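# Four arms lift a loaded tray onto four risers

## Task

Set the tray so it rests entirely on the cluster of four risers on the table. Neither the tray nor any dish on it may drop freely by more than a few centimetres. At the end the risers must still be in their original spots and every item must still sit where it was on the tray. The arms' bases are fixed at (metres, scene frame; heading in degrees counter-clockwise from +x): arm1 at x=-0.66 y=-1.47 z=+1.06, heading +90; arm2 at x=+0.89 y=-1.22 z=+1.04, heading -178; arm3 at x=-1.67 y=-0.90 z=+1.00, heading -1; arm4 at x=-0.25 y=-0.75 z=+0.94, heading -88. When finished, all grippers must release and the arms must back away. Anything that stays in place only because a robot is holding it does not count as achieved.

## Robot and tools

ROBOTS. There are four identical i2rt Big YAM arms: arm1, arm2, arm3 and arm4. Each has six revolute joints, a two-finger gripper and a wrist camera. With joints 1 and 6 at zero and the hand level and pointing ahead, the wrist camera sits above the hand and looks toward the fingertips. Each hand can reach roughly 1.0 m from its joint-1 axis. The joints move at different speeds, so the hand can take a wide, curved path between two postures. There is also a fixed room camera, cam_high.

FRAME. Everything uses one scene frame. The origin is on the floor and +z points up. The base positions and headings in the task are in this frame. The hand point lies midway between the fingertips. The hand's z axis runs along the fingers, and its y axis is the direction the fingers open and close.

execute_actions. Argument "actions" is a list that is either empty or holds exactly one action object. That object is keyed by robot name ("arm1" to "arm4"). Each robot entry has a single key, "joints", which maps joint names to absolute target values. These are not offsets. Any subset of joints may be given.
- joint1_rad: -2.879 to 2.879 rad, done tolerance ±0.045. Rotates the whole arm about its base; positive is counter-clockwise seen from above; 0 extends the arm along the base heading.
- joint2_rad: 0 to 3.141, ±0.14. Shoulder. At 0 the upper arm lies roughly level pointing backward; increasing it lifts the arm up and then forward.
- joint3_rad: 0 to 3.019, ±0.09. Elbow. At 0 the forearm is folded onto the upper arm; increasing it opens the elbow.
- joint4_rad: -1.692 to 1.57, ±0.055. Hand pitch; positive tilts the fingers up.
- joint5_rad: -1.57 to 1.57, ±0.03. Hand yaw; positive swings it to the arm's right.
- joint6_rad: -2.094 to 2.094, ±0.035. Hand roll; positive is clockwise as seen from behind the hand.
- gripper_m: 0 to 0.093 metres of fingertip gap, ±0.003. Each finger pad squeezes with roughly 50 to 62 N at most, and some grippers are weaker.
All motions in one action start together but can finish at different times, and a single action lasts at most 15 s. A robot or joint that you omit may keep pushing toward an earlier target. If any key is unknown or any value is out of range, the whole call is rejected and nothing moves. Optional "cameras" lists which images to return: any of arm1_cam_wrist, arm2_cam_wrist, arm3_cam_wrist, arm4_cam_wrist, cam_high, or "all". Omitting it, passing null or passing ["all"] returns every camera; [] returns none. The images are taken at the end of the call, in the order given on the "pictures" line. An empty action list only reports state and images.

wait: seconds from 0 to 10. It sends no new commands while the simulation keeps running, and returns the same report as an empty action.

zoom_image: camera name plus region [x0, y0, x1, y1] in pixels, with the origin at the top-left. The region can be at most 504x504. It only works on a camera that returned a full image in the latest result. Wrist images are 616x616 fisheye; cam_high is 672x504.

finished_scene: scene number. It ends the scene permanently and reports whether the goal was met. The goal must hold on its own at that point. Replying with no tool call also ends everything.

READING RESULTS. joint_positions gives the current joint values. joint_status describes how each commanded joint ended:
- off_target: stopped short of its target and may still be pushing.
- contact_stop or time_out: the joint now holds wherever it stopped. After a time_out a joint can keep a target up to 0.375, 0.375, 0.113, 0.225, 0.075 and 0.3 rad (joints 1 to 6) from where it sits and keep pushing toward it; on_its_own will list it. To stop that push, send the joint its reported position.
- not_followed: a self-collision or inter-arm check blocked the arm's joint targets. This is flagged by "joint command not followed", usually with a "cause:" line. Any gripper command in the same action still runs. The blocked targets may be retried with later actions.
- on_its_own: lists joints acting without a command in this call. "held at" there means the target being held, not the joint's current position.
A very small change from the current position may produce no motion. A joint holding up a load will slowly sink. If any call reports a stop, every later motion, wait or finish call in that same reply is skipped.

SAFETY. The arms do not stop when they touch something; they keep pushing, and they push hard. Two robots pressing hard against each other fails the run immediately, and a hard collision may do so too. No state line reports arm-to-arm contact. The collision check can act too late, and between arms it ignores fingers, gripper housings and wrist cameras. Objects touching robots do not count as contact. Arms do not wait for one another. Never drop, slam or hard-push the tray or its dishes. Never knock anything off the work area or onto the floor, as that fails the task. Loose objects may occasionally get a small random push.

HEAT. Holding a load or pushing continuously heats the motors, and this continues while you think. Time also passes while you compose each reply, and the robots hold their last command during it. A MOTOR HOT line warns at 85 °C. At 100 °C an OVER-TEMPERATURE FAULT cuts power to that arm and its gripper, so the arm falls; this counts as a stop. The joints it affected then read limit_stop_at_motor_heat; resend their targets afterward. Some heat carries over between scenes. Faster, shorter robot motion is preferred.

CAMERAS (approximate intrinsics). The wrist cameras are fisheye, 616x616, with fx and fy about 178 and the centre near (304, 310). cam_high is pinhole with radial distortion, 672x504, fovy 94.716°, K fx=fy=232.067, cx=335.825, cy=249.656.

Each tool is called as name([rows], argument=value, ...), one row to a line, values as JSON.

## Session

execute_actions(actions=[])

Scene clock: 0.00 s.
Motor temperatures (°C, as the motors report them): arm1=[20 21 22 20 23 22] | arm2=[22 21 22 22 22 19] | arm3=[21 21 23 21 19 23] | arm4=[20 22 22 20 21 22]
arm1.joint_positions: joint1_rad=-1.269 joint2_rad=+0.548 joint3_rad=+1.384 joint4_rad=-1.472 joint5_rad=-0.027 joint6_rad=+0.158 gripper_m=+0.095
arm1.joint_status: not commanded
arm1.hand: x=-0.4871 y=-1.4103 z=+1.5866 quat_wxyz=(-0.440, +0.071, -0.888, -0.117) (m; scene frame)
arm2.joint_positions: joint1_rad=+0.669 joint2_rad=+0.572 joint3_rad=+1.450 joint4_rad=-1.334 joint5_rad=-0.127 joint6_rad=+0.059 gripper_m=+0.094
arm2.joint_status: not commanded
arm2.hand: x=+0.7478 y=-1.3727 z=+1.6219 quat_wxyz=(-0.243, -0.796, -0.299, +0.468) (m; scene frame)
arm3.joint_positions: joint1_rad=-0.536 joint2_rad=+0.540 joint3_rad=+1.463 joint4_rad=-1.413 joint5_rad=-0.219 joint6_rad=-0.306 gripper_m=+0.095
arm3.joint_status: not commanded
arm3.hand: x=-1.5089 y=-0.9545 z=+1.5716 quat_wxyz=(-0.507, -0.051, -0.850, +0.135) (m; scene frame)
arm4.joint_positions: joint1_rad=-0.880 joint2_rad=+0.631 joint3_rad=+1.357 joint4_rad=-1.451 joint5_rad=-0.126 joint6_rad=-0.386 gripper_m=+0.094
arm4.joint_status: not commanded
arm4.hand: x=-0.4024 y=-0.9153 z=+1.4374 quat_wxyz=(-0.123, -0.761, -0.502, +0.392) (m; scene frame)
pictures: arm1_cam_wrist, arm2_cam_wrist, arm3_cam_wrist, arm4_cam_wrist, cam_high
Images, in order (width x height): arm1_cam_wrist 616x616, arm2_cam_wrist 616x616, arm3_cam_wrist 616x616, arm4_cam_wrist 616x616, cam_high 672x504.

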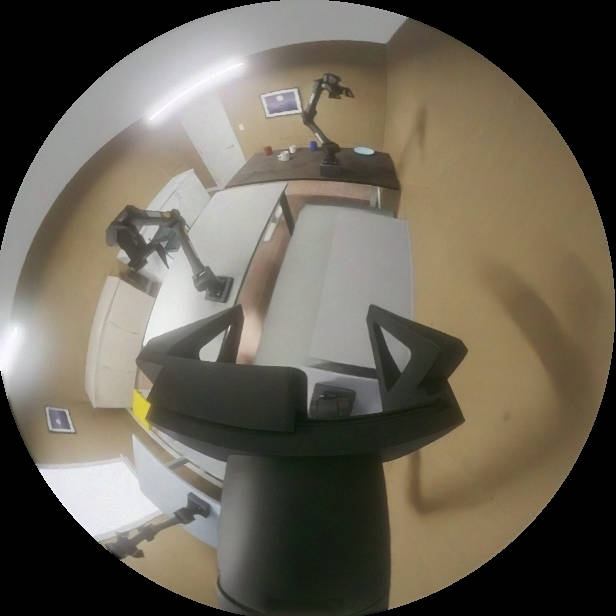

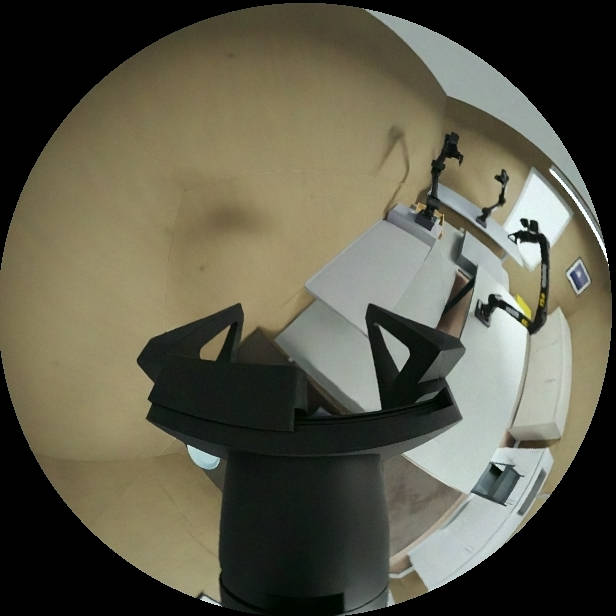

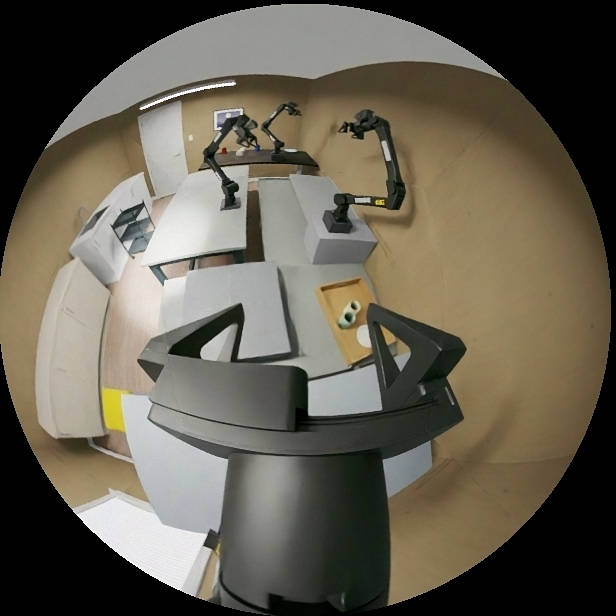

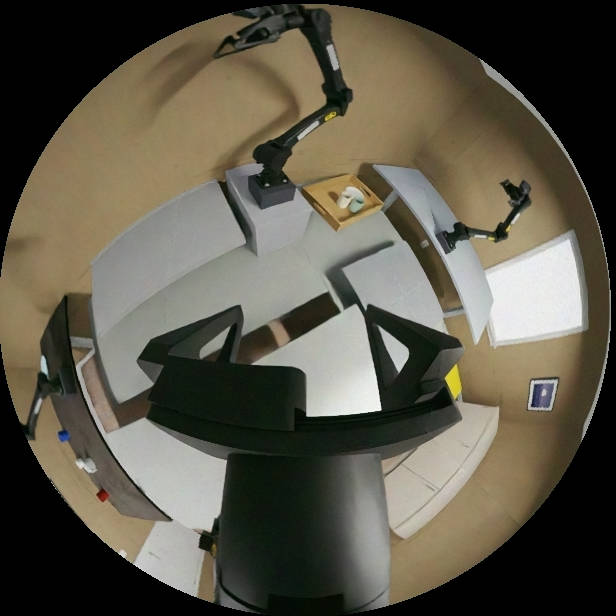

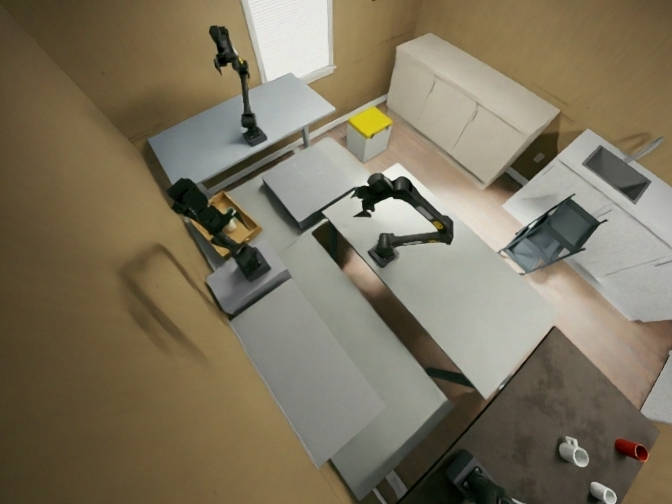

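execute_actions([
  {"arm1":{"joints":{"joint1_rad":1.57,"joint2_rad":1.25,"joint3_rad":0.7,"joint4_rad":-1.02,"joint5_rad":0,"joint6_rad":1.57,"gripper_m":0.06}},"arm3":{"joints":{"joint1_rad":-1.08,"joint2_rad":2.2,"joint3_rad":2.0,"joint4_rad":-1.33,"joint5_rad":0,"joint6_rad":0.48,"gripper_m":0.06}},"arm4":{"joints":{"joint1_rad":0.6}}},
], cameras=["arm1_cam_wrist","arm3_cam_wrist"])

Scene clock: 3.40 s.
Motor temperatures (°C, as the motors report them): arm1=[20 21 23 20 23 22] | arm2=[22 21 22 22 22 19] | arm3=[21 22 23 21 19 23] | arm4=[20 22 23 20 21 22]
arm1.joint_positions: joint1_rad=+1.566 joint2_rad=+1.263 joint3_rad=+0.706 joint4_rad=-1.026 joint5_rad=-0.001 joint6_rad=+1.560 gripper_m=+0.060
arm1.joint_status: all done
arm1.hand: x=-0.9533 y=-1.4672 z=+1.1229 quat_wxyz=(-0.010, +0.710, -0.704, +0.006) (m; scene frame)
arm2.joint_positions: joint1_rad=+0.669 joint2_rad=+0.572 joint3_rad=+1.450 joint4_rad=-1.334 joint5_rad=-0.127 joint6_rad=+0.059 gripper_m=+0.094
arm2.joint_status: not commanded
arm2.hand: x=+0.7478 y=-1.3727 z=+1.6219 quat_wxyz=(-0.243, -0.796, -0.299, +0.468) (m; scene frame)
arm3.joint_positions: joint1_rad=-1.074 joint2_rad=+2.199 joint3_rad=+1.990 joint4_rad=-1.333 joint5_rad=-0.002 joint6_rad=+0.470 gripper_m=+0.060
arm3.joint_status: all done
arm3.hand: x=-1.3649 y=-1.5040 z=+1.0770 quat_wxyz=(-0.021, -0.706, -0.707, +0.005) (m; scene frame)
arm4.joint_positions: joint1_rad=+0.594 joint2_rad=+0.631 joint3_rad=+1.357 joint4_rad=-1.451 joint5_rad=-0.126 joint6_rad=-0.386 gripper_m=+0.094
arm4.joint_status: all done
arm4.hand: x=-0.0990 y=-0.9206 z=+1.4378 quat_wxyz=(-0.357, -0.228, -0.882, +0.204) (m; scene frame)
pictures: arm1_cam_wrist, arm3_cam_wrist
Images, in order (width x height): arm1_cam_wrist 616x616, arm3_cam_wrist 616x616.

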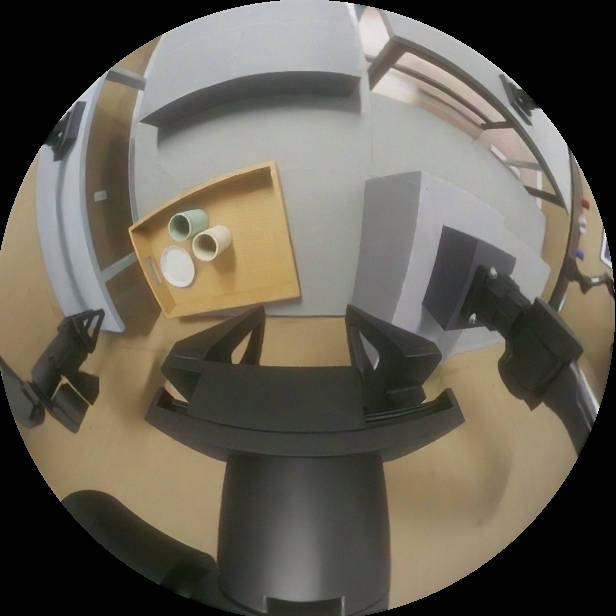

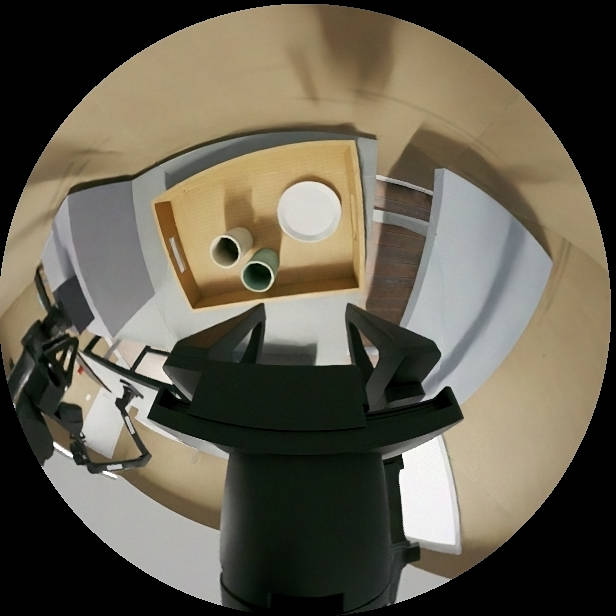

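execute_actions([
  {"arm1":{"joints":{"joint1_rad":1.91,"joint2_rad":2.126,"joint3_rad":0.686,"joint4_rad":-0.115,"joint6_rad":1.775}},"arm3":{"joints":{"joint1_rad":-1.04,"joint2_rad":2.17,"joint3_rad":1.284,"joint4_rad":-0.67,"joint6_rad":-1.21}}},
], cameras=["arm1_cam_wrist","arm3_cam_wrist"])

Scene clock: 7.80 s.
Motor temperatures (°C, as the motors report them): arm1=[20 21 23 20 23 22] | arm2=[22 21 23 22 22 19] | arm3=[21 22 24 21 19 23] | arm4=[20 22 24 20 21 22]
arm1.joint_positions: joint1_rad=+1.912 joint2_rad=+2.126 joint3_rad=+0.690 joint4_rad=-0.128 joint5_rad=+0.000 joint6_rad=+1.765 gripper_m=+0.060
arm1.joint_status: all done
arm1.hand: x=-0.9708 y=-1.5782 z=+0.8503 quat_wxyz=(-0.002, +0.758, -0.652, +0.000) (m; scene frame)
arm2.joint_positions: joint1_rad=+0.669 joint2_rad=+0.572 joint3_rad=+1.450 joint4_rad=-1.334 joint5_rad=-0.127 joint6_rad=+0.059 gripper_m=+0.094
arm2.joint_status: not commanded
arm2.hand: x=+0.7478 y=-1.3727 z=+1.6219 quat_wxyz=(-0.243, -0.796, -0.299, +0.468) (m; scene frame)
arm3.joint_positions: joint1_rad=-1.045 joint2_rad=+2.158 joint3_rad=+1.292 joint4_rad=-0.686 joint5_rad=-0.001 joint6_rad=-1.200 gripper_m=+0.060
arm3.joint_status: all done
arm3.hand: x=-1.4133 y=-1.3747 z=+0.8748 quat_wxyz=(-0.008, +0.064, -0.998, +0.015) (m; scene frame)
arm4.joint_positions: joint1_rad=+0.594 joint2_rad=+0.631 joint3_rad=+1.357 joint4_rad=-1.451 joint5_rad=-0.126 joint6_rad=-0.386 gripper_m=+0.094
arm4.joint_status: not commanded
arm4.hand: x=-0.0990 y=-0.9206 z=+1.4378 quat_wxyz=(-0.357, -0.228, -0.882, +0.204) (m; scene frame)
pictures: arm1_cam_wrist, arm3_cam_wrist
Images, in order (width x height): arm1_cam_wrist 616x616, arm3_cam_wrist 616x616.

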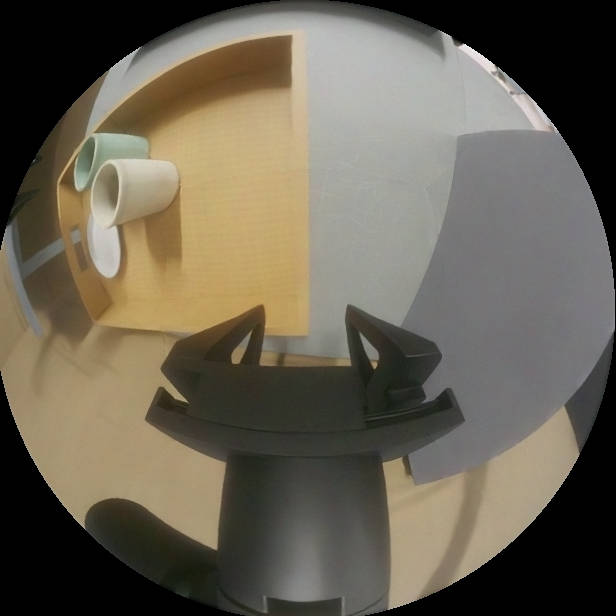

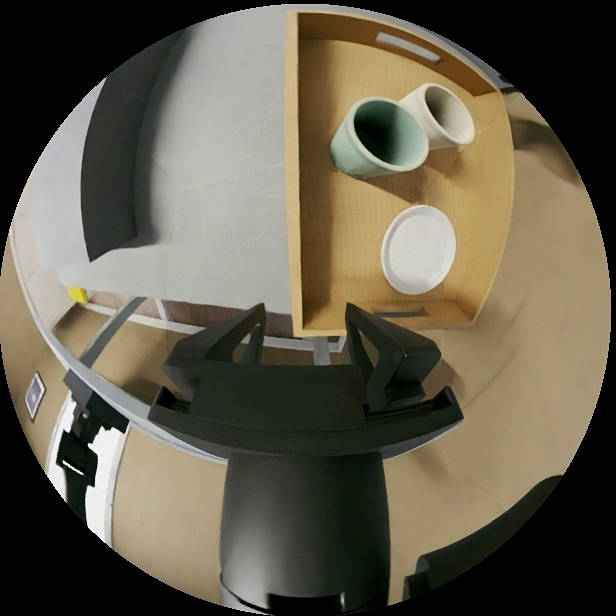

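execute_actions([
  {"arm1":{"joints":{"joint2_rad":2.262,"joint3_rad":0.73,"joint4_rad":-0.035,"gripper_m":0.075}},"arm3":{"joints":{"joint1_rad":-1.095,"joint2_rad":2.275,"joint3_rad":1.26,"joint4_rad":-0.57,"joint6_rad":-1.255}}},
], cameras=["arm1_cam_wrist","arm3_cam_wrist"])

Scene clock: 9.70 s.
Motor temperatures (°C, as the motors report them): arm1=[20 21 23 20 23 22] | arm2=[22 21 23 22 22 19] | arm3=[21 22 24 21 19 23] | arm4=[20 22 24 20 21 22]
arm1.joint_positions: joint1_rad=+1.912 joint2_rad=+2.266 joint3_rad=+0.730 joint4_rad=-0.044 joint5_rad=+0.000 joint6_rad=+1.765 gripper_m=+0.075
arm1.joint_status: all done
arm1.hand: x=-0.9658 y=-1.5763 z=+0.8082 quat_wxyz=(-0.010, +0.758, -0.652, +0.004) (m; scene frame)
arm2.joint_positions: joint1_rad=+0.669 joint2_rad=+0.572 joint3_rad=+1.450 joint4_rad=-1.334 joint5_rad=-0.127 joint6_rad=+0.059 gripper_m=+0.094
arm2.joint_status: not commanded
arm2.hand: x=+0.7478 y=-1.3727 z=+1.6219 quat_wxyz=(-0.243, -0.796, -0.299, +0.468) (m; scene frame)
arm3.joint_positions: joint1_rad=-1.094 joint2_rad=+2.263 joint3_rad=+1.264 joint4_rad=-0.585 joint5_rad=-0.001 joint6_rad=-1.245 gripper_m=+0.060
arm3.joint_status: all done
arm3.hand: x=-1.4454 y=-1.3687 z=+0.8147 quat_wxyz=(-0.002, +0.062, -0.998, +0.000) (m; scene frame)
arm4.joint_positions: joint1_rad=+0.594 joint2_rad=+0.631 joint3_rad=+1.357 joint4_rad=-1.451 joint5_rad=-0.126 joint6_rad=-0.386 gripper_m=+0.094
arm4.joint_status: not commanded
arm4.hand: x=-0.0990 y=-0.9206 z=+1.4378 quat_wxyz=(-0.357, -0.228, -0.882, +0.204) (m; scene frame)
pictures: arm1_cam_wrist, arm3_cam_wrist
Images, in order (width x height): arm1_cam_wrist 616x616, arm3_cam_wrist 616x616.

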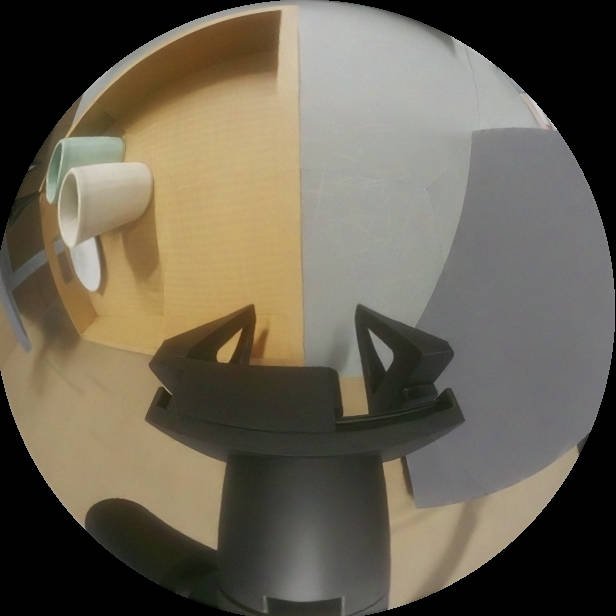

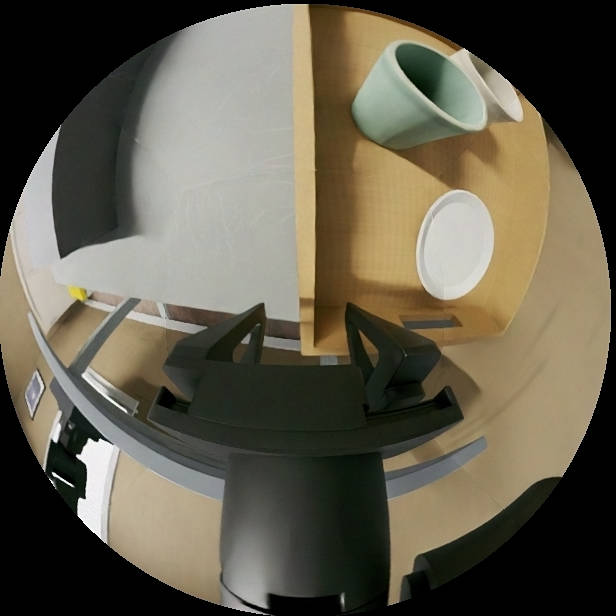

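execute_actions([
  {"arm1":{"joints":{"joint2_rad":2.39,"joint3_rad":0.787,"joint4_rad":0.055,"joint6_rad":1.745}},"arm3":{"joints":{"joint2_rad":2.375,"joint3_rad":1.325,"joint4_rad":-0.5,"joint6_rad":-1.275}}},
], cameras=[])

execute_actions([
  {"arm1":{"joints":{"gripper_m":0}},"arm3":{"joints":{"gripper_m":0}}},
], cameras=["arm1_cam_wrist","arm3_cam_wrist"])

Scene clock: 11.00 s.
Motor temperatures (°C, as the motors report them): arm1=[20 22 23 20 23 22] | arm2=[22 21 23 22 22 19] | arm3=[21 22 24 21 19 23] | arm4=[20 22 25 20 21 22]
arm1.joint_positions: joint1_rad=+1.912 joint2_rad=+2.391 joint3_rad=+0.788 joint4_rad=+0.046 joint5_rad=+0.000 joint6_rad=+1.755 gripper_m=+0.075
arm1.joint_status: all done
arm1.hand: x=-0.9739 y=-1.5791 z=+0.7694 quat_wxyz=(+0.001, +0.761, -0.648, -0.002) (m; scene frame)
arm2.joint_positions: joint1_rad=+0.669 joint2_rad=+0.572 joint3_rad=+1.450 joint4_rad=-1.334 joint5_rad=-0.127 joint6_rad=+0.059 gripper_m=+0.094
arm2.joint_status: not commanded
arm2.hand: x=+0.7478 y=-1.3727 z=+1.6219 quat_wxyz=(-0.243, -0.796, -0.299, +0.468) (m; scene frame)
arm3.joint_positions: joint1_rad=-1.094 joint2_rad=+2.357 joint3_rad=+1.303 joint4_rad=-0.513 joint5_rad=-0.001 joint6_rad=-1.265 gripper_m=+0.060
arm3.joint_status: all done
arm3.hand: x=-1.4416 y=-1.3764 z=+0.7751 quat_wxyz=(-0.005, +0.073, -0.997, +0.008) (m; scene frame)
arm4.joint_positions: joint1_rad=+0.594 joint2_rad=+0.631 joint3_rad=+1.357 joint4_rad=-1.451 joint5_rad=-0.126 joint6_rad=-0.386 gripper_m=+0.094
arm4.joint_status: not commanded
arm4.hand: x=-0.0990 y=-0.9206 z=+1.4378 quat_wxyz=(-0.357, -0.228, -0.882, +0.204) (m; scene frame)
pictures: none
No camera images: the call's "cameras" was empty. Leave "cameras" out to get every camera's image.

Scene clock: 11.67 s.
Motor temperatures (°C, as the motors report them): arm1=[20 22 23 20 23 22] | arm2=[22 21 23 22 22 19] | arm3=[21 22 24 21 19 23] | arm4=[20 22 25 20 21 22]
arm1.joint_positions: joint1_rad=+1.912 joint2_rad=+2.392 joint3_rad=+0.788 joint4_rad=+0.046 joint5_rad=-0.002 joint6_rad=+1.749 gripper_m=+0.011
arm1.joint_status: gripper_m off_target (ended at +0.011, target +0.000)
arm1.hand: x=-0.9735 y=-1.5792 z=+0.7692 quat_wxyz=(+0.001, +0.763, -0.646, -0.001) (m; scene frame)
arm2.joint_positions: joint1_rad=+0.669 joint2_rad=+0.572 joint3_rad=+1.450 joint4_rad=-1.334 joint5_rad=-0.127 joint6_rad=+0.059 gripper_m=+0.094
arm2.joint_status: not commanded
arm2.hand: x=+0.7478 y=-1.3727 z=+1.6219 quat_wxyz=(-0.243, -0.796, -0.299, +0.468) (m; scene frame)
arm3.joint_positions: joint1_rad=-1.094 joint2_rad=+2.358 joint3_rad=+1.300 joint4_rad=-0.519 joint5_rad=-0.003 joint6_rad=-1.266 gripper_m=+0.012
arm3.joint_status: gripper_m off_target (ended at +0.012, target +0.000)
arm3.hand: x=-1.4430 y=-1.3731 z=+0.7741 quat_wxyz=(-0.003, +0.073, -0.997, +0.003) (m; scene frame)
arm4.joint_positions: joint1_rad=+0.594 joint2_rad=+0.631 joint3_rad=+1.357 joint4_rad=-1.451 joint5_rad=-0.126 joint6_rad=-0.386 gripper_m=+0.094
arm4.joint_status: not commanded
arm4.hand: x=-0.0990 y=-0.9206 z=+1.4378 quat_wxyz=(-0.357, -0.228, -0.882, +0.204) (m; scene frame)
pictures: arm1_cam_wrist, arm3_cam_wrist
Images, in order (width x height): arm1_cam_wrist 616x616, arm3_cam_wrist 616x616.

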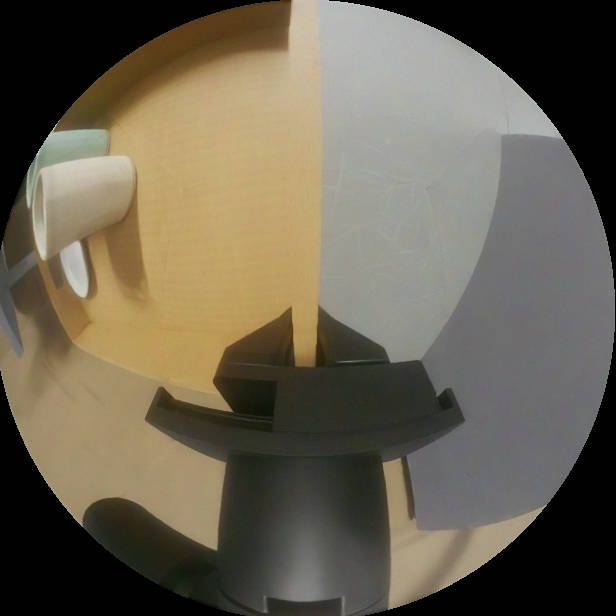

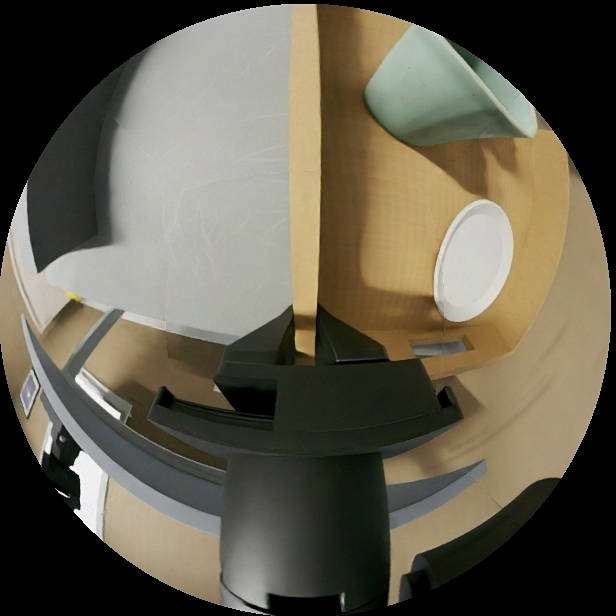

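execute_actions([
  {"arm1":{"joints":{"joint2_rad":2.2,"joint3_rad":0.715,"joint4_rad":-0.045}},"arm3":{"joints":{"joint2_rad":2.18,"joint3_rad":1.3,"joint4_rad":-0.6}}},
], cameras=[])

execute_actions([
  {"arm1":{"joints":{"joint1_rad":1.85,"joint2_rad":1.99,"joint3_rad":0.59,"joint4_rad":-0.125,"joint6_rad":1.73}},"arm3":{"joints":{"joint1_rad":-0.985,"joint2_rad":2.015,"joint3_rad":1.195,"joint4_rad":-0.66,"joint6_rad":-1.11}}},
], cameras=["arm1_cam_wrist","arm3_cam_wrist"])

Scene clock: 14.07 s.
Motor temperatures (°C, as the motors report them): arm1=[20 22 23 20 23 22] | arm2=[22 21 23 22 22 19] | arm3=[21 23 24 21 19 23] | arm4=[20 22 25 20 21 22]
arm1.joint_positions: joint1_rad=+1.911 joint2_rad=+2.249 joint3_rad=+0.719 joint4_rad=-0.040 joint5_rad=+0.011 joint6_rad=+1.734 gripper_m=+0.012
arm1.joint_status: all done
arm1.hand: x=-0.9671 y=-1.5746 z=+0.8133 quat_wxyz=(-0.008, +0.768, -0.640, -0.003) (m; scene frame)
arm2.joint_positions: joint1_rad=+0.669 joint2_rad=+0.572 joint3_rad=+1.450 joint4_rad=-1.334 joint5_rad=-0.127 joint6_rad=+0.059 gripper_m=+0.094
arm2.joint_status: not commanded
arm2.hand: x=+0.7478 y=-1.3727 z=+1.6219 quat_wxyz=(-0.243, -0.796, -0.299, +0.468) (m; scene frame)
arm3.joint_positions: joint1_rad=-1.092 joint2_rad=+2.262 joint3_rad=+1.284 joint4_rad=-0.593 joint5_rad=-0.008 joint6_rad=-1.279 gripper_m=+0.012
arm3.joint_status: all done
arm3.hand: x=-1.4395 y=-1.3764 z=+0.8194 quat_wxyz=(-0.007, +0.080, -0.997, +0.005) (m; scene frame)
arm4.joint_positions: joint1_rad=+0.594 joint2_rad=+0.631 joint3_rad=+1.357 joint4_rad=-1.451 joint5_rad=-0.126 joint6_rad=-0.386 gripper_m=+0.094
arm4.joint_status: not commanded
arm4.hand: x=-0.0990 y=-0.9206 z=+1.4378 quat_wxyz=(-0.357, -0.228, -0.882, +0.204) (m; scene frame)
pictures: none
No camera images: the call's "cameras" was empty. Leave "cameras" out to get every camera's image.

Scene clock: 15.03 s.
Motor temperatures (°C, as the motors report them): arm1=[20 22 23 20 23 22] | arm2=[22 21 23 22 22 19] | arm3=[21 23 24 21 19 23] | arm4=[20 22 25 20 21 22]
arm1.joint_positions: joint1_rad=+1.843 joint2_rad=+2.032 joint3_rad=+0.580 joint4_rad=-0.127 joint5_rad=+0.010 joint6_rad=+1.717 gripper_m=+0.012
arm1.joint_status: all done
arm1.hand: x=-0.9419 y=-1.5444 z=+0.8728 quat_wxyz=(-0.012, +0.751, -0.660, +0.000) (m; scene frame)
arm2.joint_positions: joint1_rad=+0.669 joint2_rad=+0.572 joint3_rad=+1.450 joint4_rad=-1.334 joint5_rad=-0.127 joint6_rad=+0.059 gripper_m=+0.094
arm2.joint_status: not commanded
arm2.hand: x=+0.7478 y=-1.3727 z=+1.6219 quat_wxyz=(-0.243, -0.796, -0.299, +0.468) (m; scene frame)
arm3.joint_positions: joint1_rad=-0.975 joint2_rad=+2.093 joint3_rad=+1.175 joint4_rad=-0.656 joint5_rad=-0.006 joint6_rad=-1.109 gripper_m=+0.012
arm3.joint_status: all done
arm3.hand: x=-1.4018 y=-1.3215 z=+0.8781 quat_wxyz=(-0.005, +0.054, -0.999, +0.003) (m; scene frame)
arm4.joint_positions: joint1_rad=+0.594 joint2_rad=+0.631 joint3_rad=+1.357 joint4_rad=-1.451 joint5_rad=-0.126 joint6_rad=-0.386 gripper_m=+0.094
arm4.joint_status: not commanded
arm4.hand: x=-0.0990 y=-0.9206 z=+1.4378 quat_wxyz=(-0.357, -0.228, -0.882, +0.204) (m; scene frame)
pictures: arm1_cam_wrist, arm3_cam_wrist
Images, in order (width x height): arm1_cam_wrist 616x616, arm3_cam_wrist 616x616.

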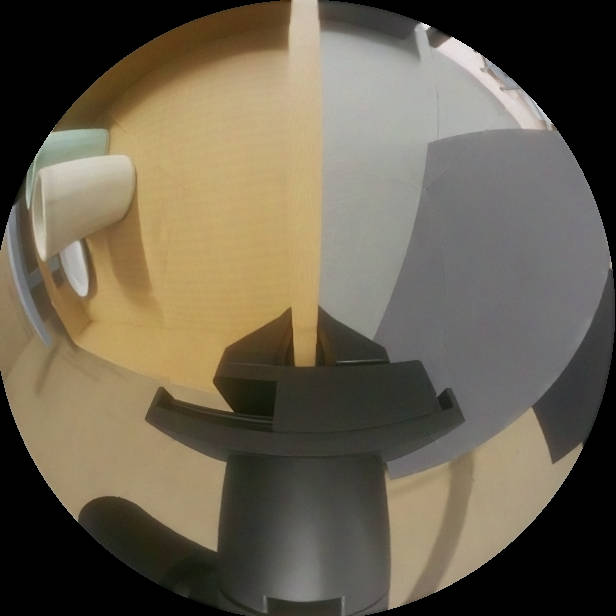

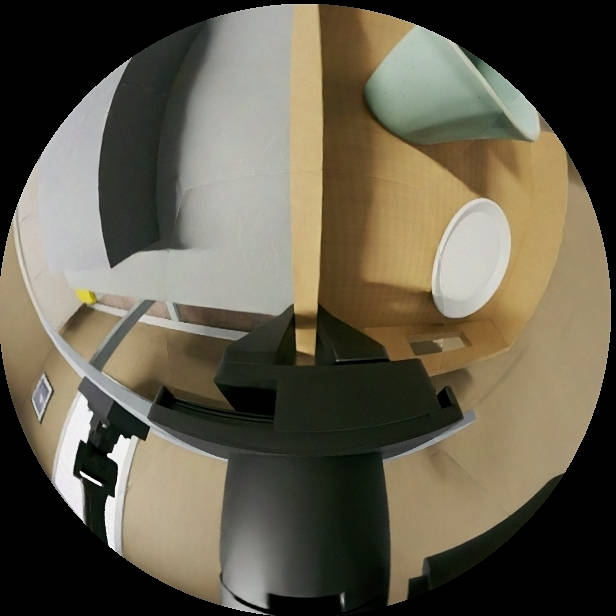

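execute_actions([
  {"arm1":{"joints":{"joint1_rad":1.665,"joint2_rad":1.69,"joint3_rad":0.468,"joint4_rad":-0.293,"joint6_rad":1.605}},"arm3":{"joints":{"joint1_rad":-0.81,"joint2_rad":1.807,"joint3_rad":1.065,"joint4_rad":-0.752,"joint6_rad":-0.871}}},
], cameras=[])

execute_actions([
  {"arm1":{"joints":{"joint1_rad":1.298,"joint2_rad":1.665,"joint3_rad":0.42,"joint4_rad":-0.26,"joint6_rad":1.29}},"arm3":{"joints":{"joint1_rad":-0.557,"joint2_rad":1.73,"joint3_rad":0.933,"joint4_rad":-0.685,"joint6_rad":-0.569}}},
], cameras=["arm1_cam_wrist","arm3_cam_wrist"])

Scene clock: 17.00 s.
Motor temperatures (°C, as the motors report them): arm1=[20 22 23 20 23 22] | arm2=[22 21 23 22 22 19] | arm3=[21 23 24 21 19 23] | arm4=[20 22 25 20 21 22]
arm1.joint_positions: joint1_rad=+1.657 joint2_rad=+1.730 joint3_rad=+0.454 joint4_rad=-0.294 joint5_rad=+0.010 joint6_rad=+1.598 gripper_m=+0.012
arm1.joint_status: all done
arm1.hand: x=-0.9181 y=-1.4882 z=+0.9413 quat_wxyz=(-0.008, +0.729, -0.685, -0.002) (m; scene frame)
arm2.joint_positions: joint1_rad=+0.669 joint2_rad=+0.572 joint3_rad=+1.450 joint4_rad=-1.334 joint5_rad=-0.127 joint6_rad=+0.059 gripper_m=+0.094
arm2.joint_status: not commanded
arm2.hand: x=+0.7478 y=-1.3727 z=+1.6219 quat_wxyz=(-0.243, -0.796, -0.299, +0.468) (m; scene frame)
arm3.joint_positions: joint1_rad=-0.798 joint2_rad=+1.874 joint3_rad=+1.047 joint4_rad=-0.749 joint5_rad=-0.010 joint6_rad=-0.866 gripper_m=+0.012
arm3.joint_status: all done
arm3.hand: x=-1.3612 y=-1.2340 z=+0.9465 quat_wxyz=(-0.006, +0.021, -1.000, +0.001) (m; scene frame)
arm4.joint_positions: joint1_rad=+0.594 joint2_rad=+0.631 joint3_rad=+1.357 joint4_rad=-1.451 joint5_rad=-0.126 joint6_rad=-0.386 gripper_m=+0.094
arm4.joint_status: not commanded
arm4.hand: x=-0.0990 y=-0.9206 z=+1.4378 quat_wxyz=(-0.357, -0.228, -0.882, +0.204) (m; scene frame)
pictures: none
No camera images: the call's "cameras" was empty. Leave "cameras" out to get every camera's image.

Scene clock: 18.10 s.
Motor temperatures (°C, as the motors report them): arm1=[20 22 23 20 23 22] | arm2=[22 21 23 22 22 19] | arm3=[21 23 24 21 19 23] | arm4=[20 22 25 20 21 22]
arm1.joint_positions: joint1_rad=+1.302 joint2_rad=+1.714 joint3_rad=+0.412 joint4_rad=-0.270 joint5_rad=+0.008 joint6_rad=+1.290 gripper_m=+0.012
arm1.joint_status: all done
arm1.hand: x=-0.8940 y=-1.4012 z=+0.9414 quat_wxyz=(-0.009, +0.713, -0.702, +0.000) (m; scene frame)
arm2.joint_positions: joint1_rad=+0.669 joint2_rad=+0.572 joint3_rad=+1.450 joint4_rad=-1.334 joint5_rad=-0.127 joint6_rad=+0.059 gripper_m=+0.094
arm2.joint_status: not commanded
arm2.hand: x=+0.7478 y=-1.3727 z=+1.6219 quat_wxyz=(-0.243, -0.796, -0.299, +0.468) (m; scene frame)
arm3.joint_positions: joint1_rad=-0.544 joint2_rad=+1.800 joint3_rad=+0.919 joint4_rad=-0.691 joint5_rad=-0.012 joint6_rad=-0.566 gripper_m=+0.012
arm3.joint_status: all done
arm3.hand: x=-1.3208 y=-1.1235 z=+0.9443 quat_wxyz=(-0.007, -0.002, -1.000, +0.001) (m; scene frame)
arm4.joint_positions: joint1_rad=+0.594 joint2_rad=+0.631 joint3_rad=+1.357 joint4_rad=-1.451 joint5_rad=-0.126 joint6_rad=-0.386 gripper_m=+0.094
arm4.joint_status: not commanded
arm4.hand: x=-0.0990 y=-0.9206 z=+1.4378 quat_wxyz=(-0.357, -0.228, -0.882, +0.204) (m; scene frame)
pictures: arm1_cam_wrist, arm3_cam_wrist
Images, in order (width x height): arm1_cam_wrist 616x616, arm3_cam_wrist 616x616.

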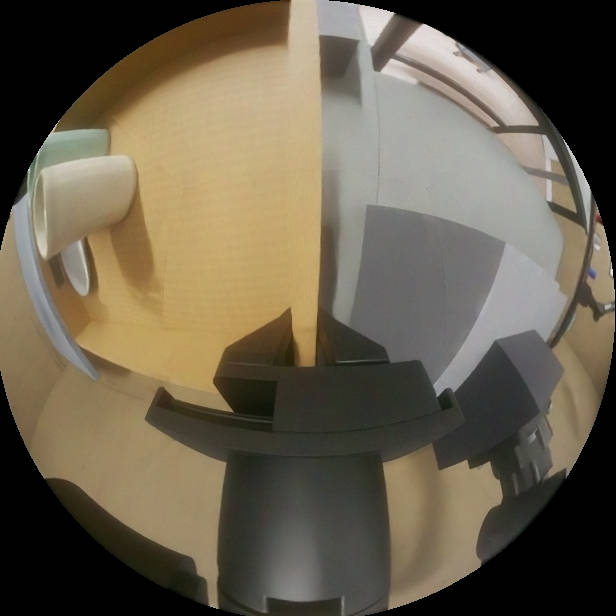

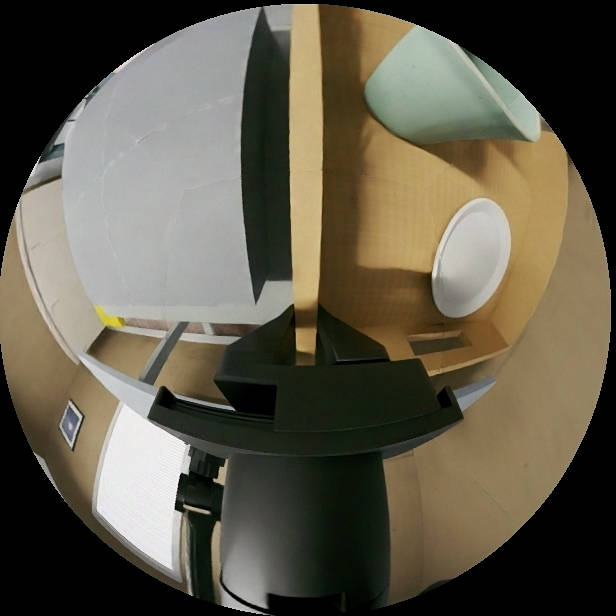

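execute_actions([
  {"arm1":{"joints":{"joint1_rad":0.907,"joint2_rad":1.738,"joint3_rad":0.555,"joint4_rad":-0.335,"joint6_rad":0.905}},"arm3":{"joints":{"joint1_rad":-0.297,"joint2_rad":1.67,"joint3_rad":0.828,"joint4_rad":-0.652,"joint6_rad":-0.306}}},
], cameras=[])

execute_actions([
  {"arm1":{"joints":{"joint1_rad":0.632,"joint2_rad":1.833,"joint3_rad":0.783,"joint4_rad":-0.455,"joint6_rad":0.63}},"arm3":{"joints":{"joint1_rad":0.022,"joint2_rad":1.665,"joint3_rad":0.815,"joint4_rad":-0.65,"joint6_rad":0.011}}},
], cameras=[])

execute_actions([
  {"arm1":{"joints":{"joint1_rad":0.463,"joint2_rad":1.965,"joint3_rad":1.085,"joint4_rad":-0.61,"joint6_rad":0.46}},"arm3":{"joints":{"joint1_rad":0.322,"joint2_rad":1.74,"joint3_rad":0.93,"joint4_rad":-0.69,"joint6_rad":0.309}}},
], cameras=["arm1_cam_wrist","arm3_cam_wrist"])

Scene clock: 21.07 s.
Motor temperatures (°C, as the motors report them): arm1=[20 22 23 20 23 22] | arm2=[22 21 23 22 22 19] | arm3=[21 23 24 21 19 23] | arm4=[20 22 26 20 21 22]
arm1.joint_positions: joint1_rad=+0.916 joint2_rad=+1.773 joint3_rad=+0.531 joint4_rad=-0.322 joint5_rad=+0.008 joint6_rad=+0.895 gripper_m=+0.012
arm1.joint_status: all done
arm1.hand: x=-0.8881 y=-1.2899 z=+0.9411 quat_wxyz=(-0.009, +0.716, -0.698, -0.003) (m; scene frame)
arm2.joint_positions: joint1_rad=+0.669 joint2_rad=+0.572 joint3_rad=+1.450 joint4_rad=-1.334 joint5_rad=-0.127 joint6_rad=+0.059 gripper_m=+0.094
arm2.joint_status: not commanded
arm2.hand: x=+0.7478 y=-1.3727 z=+1.6219 quat_wxyz=(-0.243, -0.796, -0.299, +0.468) (m; scene frame)
arm3.joint_positions: joint1_rad=-0.287 joint2_rad=+1.732 joint3_rad=+0.801 joint4_rad=-0.647 joint5_rad=-0.012 joint6_rad=-0.316 gripper_m=+0.012
arm3.joint_status: all done
arm3.hand: x=-1.3145 y=-1.0136 z=+0.9407 quat_wxyz=(-0.002, +0.002, -1.000, -0.001) (m; scene frame)
arm4.joint_positions: joint1_rad=+0.594 joint2_rad=+0.631 joint3_rad=+1.357 joint4_rad=-1.451 joint5_rad=-0.126 joint6_rad=-0.386 gripper_m=+0.094
arm4.joint_status: not commanded
arm4.hand: x=-0.0990 y=-0.9206 z=+1.4378 quat_wxyz=(-0.357, -0.228, -0.882, +0.204) (m; scene frame)
pictures: none
No camera images: the call's "cameras" was empty. Leave "cameras" out to get every camera's image.

Scene clock: 22.17 s.
Motor temperatures (°C, as the motors report them): arm1=[20 22 23 20 23 22] | arm2=[22 21 23 22 22 19] | arm3=[21 23 24 21 19 23] | arm4=[20 22 26 20 21 22]
arm1.joint_positions: joint1_rad=+0.632 joint2_rad=+1.874 joint3_rad=+0.752 joint4_rad=-0.450 joint5_rad=+0.003 joint6_rad=+0.610 gripper_m=+0.012
arm1.joint_status: all done
arm1.hand: x=-0.8746 y=-1.1725 z=+0.9430 quat_wxyz=(-0.007, +0.716, -0.698, +0.002) (m; scene frame)
arm2.joint_positions: joint1_rad=+0.669 joint2_rad=+0.572 joint3_rad=+1.450 joint4_rad=-1.334 joint5_rad=-0.127 joint6_rad=+0.059 gripper_m=+0.094
arm2.joint_status: not commanded
arm2.hand: x=+0.7478 y=-1.3727 z=+1.6219 quat_wxyz=(-0.243, -0.796, -0.299, +0.468) (m; scene frame)
arm3.joint_positions: joint1_rad=+0.028 joint2_rad=+1.716 joint3_rad=+0.790 joint4_rad=-0.641 joint5_rad=-0.021 joint6_rad=-0.006 gripper_m=+0.012
arm3.joint_status: all done
arm3.hand: x=-1.2981 y=-0.8957 z=+0.9428 quat_wxyz=(-0.006, +0.004, -1.000, -0.004) (m; scene frame)
arm4.joint_positions: joint1_rad=+0.594 joint2_rad=+0.631 joint3_rad=+1.357 joint4_rad=-1.451 joint5_rad=-0.126 joint6_rad=-0.386 gripper_m=+0.094
arm4.joint_status: not commanded
arm4.hand: x=-0.0990 y=-0.9206 z=+1.4378 quat_wxyz=(-0.357, -0.228, -0.882, +0.204) (m; scene frame)
pictures: none
No camera images: the call's "cameras" was empty. Leave "cameras" out to get every camera's image.

Scene clock: 23.30 s.
Motor temperatures (°C, as the motors report them): arm1=[20 22 23 20 23 22] | arm2=[22 21 24 22 22 19] | arm3=[21 23 24 21 19 23] | arm4=[20 22 26 20 21 22]
arm1.joint_positions: joint1_rad=+0.463 joint2_rad=+2.017 joint3_rad=+1.042 joint4_rad=-0.605 joint5_rad=+0.004 joint6_rad=+0.443 gripper_m=+0.012
arm1.joint_status: all done
arm1.hand: x=-0.8639 y=-1.0564 z=+0.9430 quat_wxyz=(-0.006, +0.715, -0.699, +0.006) (m; scene frame)
arm2.joint_positions: joint1_rad=+0.669 joint2_rad=+0.572 joint3_rad=+1.450 joint4_rad=-1.334 joint5_rad=-0.127 joint6_rad=+0.059 gripper_m=+0.094
arm2.joint_status: not commanded
arm2.hand: x=+0.7478 y=-1.3727 z=+1.6219 quat_wxyz=(-0.243, -0.796, -0.299, +0.468) (m; scene frame)
arm3.joint_positions: joint1_rad=+0.326 joint2_rad=+1.789 joint3_rad=+0.888 joint4_rad=-0.667 joint5_rad=-0.018 joint6_rad=+0.299 gripper_m=+0.012
arm3.joint_status: all done
arm3.hand: x=-1.2836 y=-0.7764 z=+0.9373 quat_wxyz=(-0.003, +0.001, -1.000, -0.003) (m; scene frame)
arm4.joint_positions: joint1_rad=+0.594 joint2_rad=+0.631 joint3_rad=+1.357 joint4_rad=-1.451 joint5_rad=-0.126 joint6_rad=-0.386 gripper_m=+0.094
arm4.joint_status: not commanded
arm4.hand: x=-0.0990 y=-0.9206 z=+1.4378 quat_wxyz=(-0.357, -0.228, -0.882, +0.204) (m; scene frame)
pictures: arm1_cam_wrist, arm3_cam_wrist
Images, in order (width x height): arm1_cam_wrist 616x616, arm3_cam_wrist 616x616.

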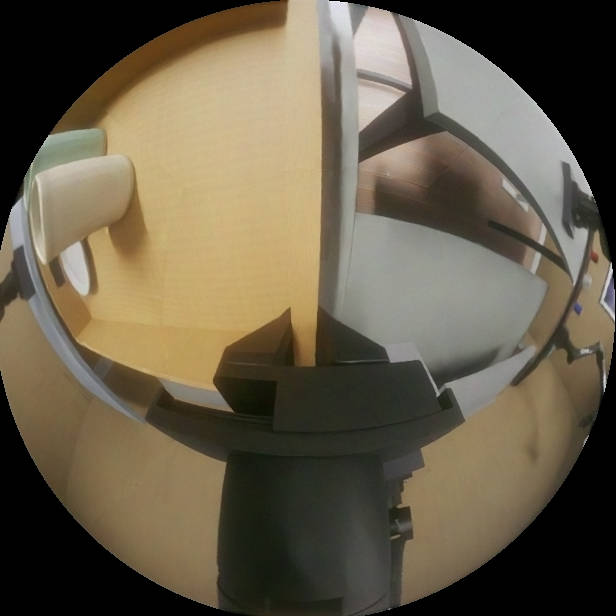

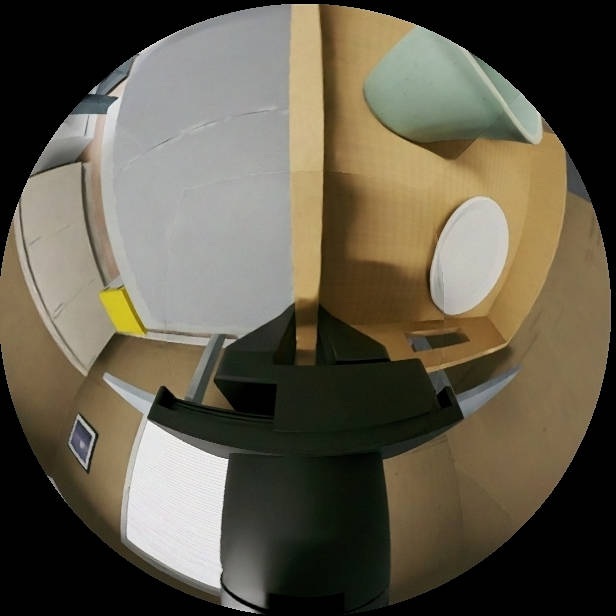

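execute_actions([
  {"arm1":{"joints":{"joint1_rad":0.376,"joint2_rad":2.153,"joint3_rad":1.45,"joint4_rad":-0.745,"joint6_rad":0.37}},"arm3":{"joints":{"joint1_rad":0.55,"joint2_rad":1.84,"joint3_rad":1.07,"joint4_rad":-0.715,"joint6_rad":0.54}}},
], cameras=["arm1_cam_wrist","arm3_cam_wrist"])

Scene clock: 25.17 s.
Motor temperatures (°C, as the motors report them): arm1=[20 22 23 20 23 22] | arm2=[22 21 24 22 22 19] | arm3=[21 23 25 21 20 23] | arm4=[20 22 26 20 21 22]
arm1.joint_positions: joint1_rad=+0.384 joint2_rad=+2.217 joint3_rad=+1.381 joint4_rad=-0.741 joint5_rad=+0.002 joint6_rad=+0.364 gripper_m=+0.012
arm1.joint_status: all done
arm1.hand: x=-0.8689 y=-0.9497 z=+0.9250 quat_wxyz=(-0.005, +0.715, -0.699, +0.005) (m; scene frame)
arm2.joint_positions: joint1_rad=+0.669 joint2_rad=+0.572 joint3_rad=+1.450 joint4_rad=-1.334 joint5_rad=-0.127 joint6_rad=+0.059 gripper_m=+0.094
arm2.joint_status: not commanded
arm2.hand: x=+0.7478 y=-1.3727 z=+1.6219 quat_wxyz=(-0.243, -0.796, -0.299, +0.468) (m; scene frame)
arm3.joint_positions: joint1_rad=+0.557 joint2_rad=+1.902 joint3_rad=+1.015 joint4_rad=-0.692 joint5_rad=-0.020 joint6_rad=+0.530 gripper_m=+0.012
arm3.joint_status: all done
arm3.hand: x=-1.2874 y=-0.6700 z=+0.9204 quat_wxyz=(+0.005, +0.001, -1.000, -0.001) (m; scene frame)
arm4.joint_positions: joint1_rad=+0.594 joint2_rad=+0.631 joint3_rad=+1.357 joint4_rad=-1.451 joint5_rad=-0.126 joint6_rad=-0.386 gripper_m=+0.094
arm4.joint_status: not commanded
arm4.hand: x=-0.0990 y=-0.9206 z=+1.4378 quat_wxyz=(-0.357, -0.228, -0.882, +0.204) (m; scene frame)
pictures: arm1_cam_wrist, arm3_cam_wrist
Images, in order (width x height): arm1_cam_wrist 616x616, arm3_cam_wrist 616x616.

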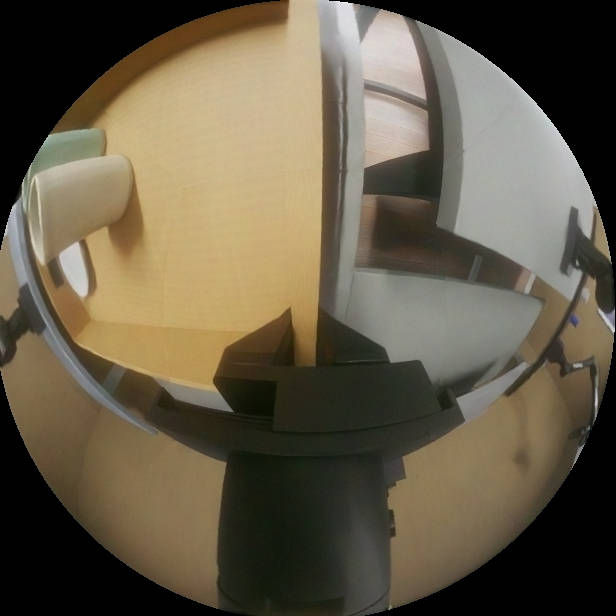

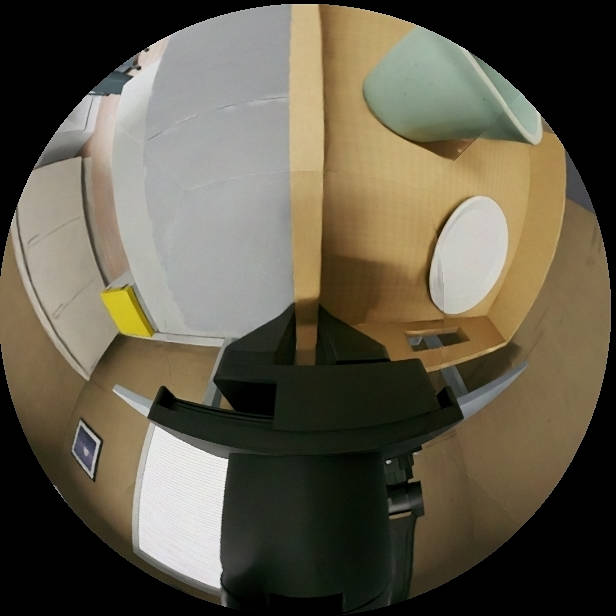

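Lower about 3 cm.

execute_actions([
  {"arm1":{"joints":{"joint2_rad":2.245,"joint4_rad":-0.665}},"arm3":{"joints":{"joint2_rad":1.945,"joint4_rad":-0.605}}},
], cameras=[])

execute_actions([
  {"arm1":{"joints":{"joint2_rad":2.29,"joint3_rad":1.41}},"arm3":{"joints":{"joint2_rad":1.99,"joint3_rad":1.035}}},
], cameras=[])

Scene clock: 26.43 s.
Motor temperatures (°C, as the motors report them): arm1=[20 22 23 20 23 22] | arm2=[22 21 24 22 22 19] | arm3=[21 23 25 21 20 23] | arm4=[20 22 26 20 21 22]
arm1.joint_positions: joint1_rad=+0.381 joint2_rad=+2.282 joint3_rad=+1.382 joint4_rad=-0.682 joint5_rad=-0.008 joint6_rad=+0.364 gripper_m=+0.011
arm1.joint_status: all done
arm1.hand: x=-0.8675 y=-0.9523 z=+0.8909 quat_wxyz=(+0.000, +0.714, -0.700, +0.005) (m; scene frame)
arm2.joint_positions: joint1_rad=+0.669 joint2_rad=+0.572 joint3_rad=+1.450 joint4_rad=-1.334 joint5_rad=-0.127 joint6_rad=+0.059 gripper_m=+0.094
arm2.joint_status: not commanded
arm2.hand: x=+0.7478 y=-1.3727 z=+1.6219 quat_wxyz=(-0.243, -0.796, -0.299, +0.468) (m; scene frame)
arm3.joint_positions: joint1_rad=+0.557 joint2_rad=+1.964 joint3_rad=+1.016 joint4_rad=-0.626 joint5_rad=-0.017 joint6_rad=+0.533 gripper_m=+0.012
arm3.joint_status: all done
arm3.hand: x=-1.2842 y=-0.6692 z=+0.8939 quat_wxyz=(+0.002, -0.001, -1.000, -0.001) (m; scene frame)
arm4.joint_positions: joint1_rad=+0.594 joint2_rad=+0.631 joint3_rad=+1.357 joint4_rad=-1.451 joint5_rad=-0.126 joint6_rad=-0.386 gripper_m=+0.094
arm4.joint_status: not commanded
arm4.hand: x=-0.0990 y=-0.9206 z=+1.4378 quat_wxyz=(-0.357, -0.228, -0.882, +0.204) (m; scene frame)
pictures: none
No camera images: the call's "cameras" was empty. Leave "cameras" out to get every camera's image.

Scene clock: 26.97 s.
Motor temperatures (°C, as the motors report them): arm1=[20 22 23 20 23 22] | arm2=[22 21 24 22 22 19] | arm3=[21 23 25 21 20 23] | arm4=[20 22 26 20 21 22]
arm1.joint_positions: joint1_rad=+0.381 joint2_rad=+2.282 joint3_rad=+1.382 joint4_rad=-0.682 joint5_rad=-0.008 joint6_rad=+0.364 gripper_m=+0.011
arm1.joint_status: all done
arm1.hand: x=-0.8674 y=-0.9525 z=+0.8905 quat_wxyz=(+0.001, +0.714, -0.700, +0.005) (m; scene frame)
arm2.joint_positions: joint1_rad=+0.669 joint2_rad=+0.572 joint3_rad=+1.450 joint4_rad=-1.334 joint5_rad=-0.127 joint6_rad=+0.059 gripper_m=+0.094
arm2.joint_status: not commanded
arm2.hand: x=+0.7478 y=-1.3727 z=+1.6219 quat_wxyz=(-0.243, -0.796, -0.299, +0.468) (m; scene frame)
arm3.joint_positions: joint1_rad=+0.557 joint2_rad=+1.964 joint3_rad=+1.016 joint4_rad=-0.626 joint5_rad=-0.017 joint6_rad=+0.533 gripper_m=+0.012
arm3.joint_status: all done
arm3.hand: x=-1.2842 y=-0.6692 z=+0.8937 quat_wxyz=(+0.002, -0.001, -1.000, +0.000) (m; scene frame)
arm4.joint_positions: joint1_rad=+0.594 joint2_rad=+0.631 joint3_rad=+1.357 joint4_rad=-1.451 joint5_rad=-0.126 joint6_rad=-0.386 gripper_m=+0.094
arm4.joint_status: not commanded
arm4.hand: x=-0.0990 y=-0.9206 z=+1.4378 quat_wxyz=(-0.357, -0.228, -0.882, +0.204) (m; scene frame)
pictures: none
No camera images: the call's "cameras" was empty. Leave "cameras" out to get every camera's image.


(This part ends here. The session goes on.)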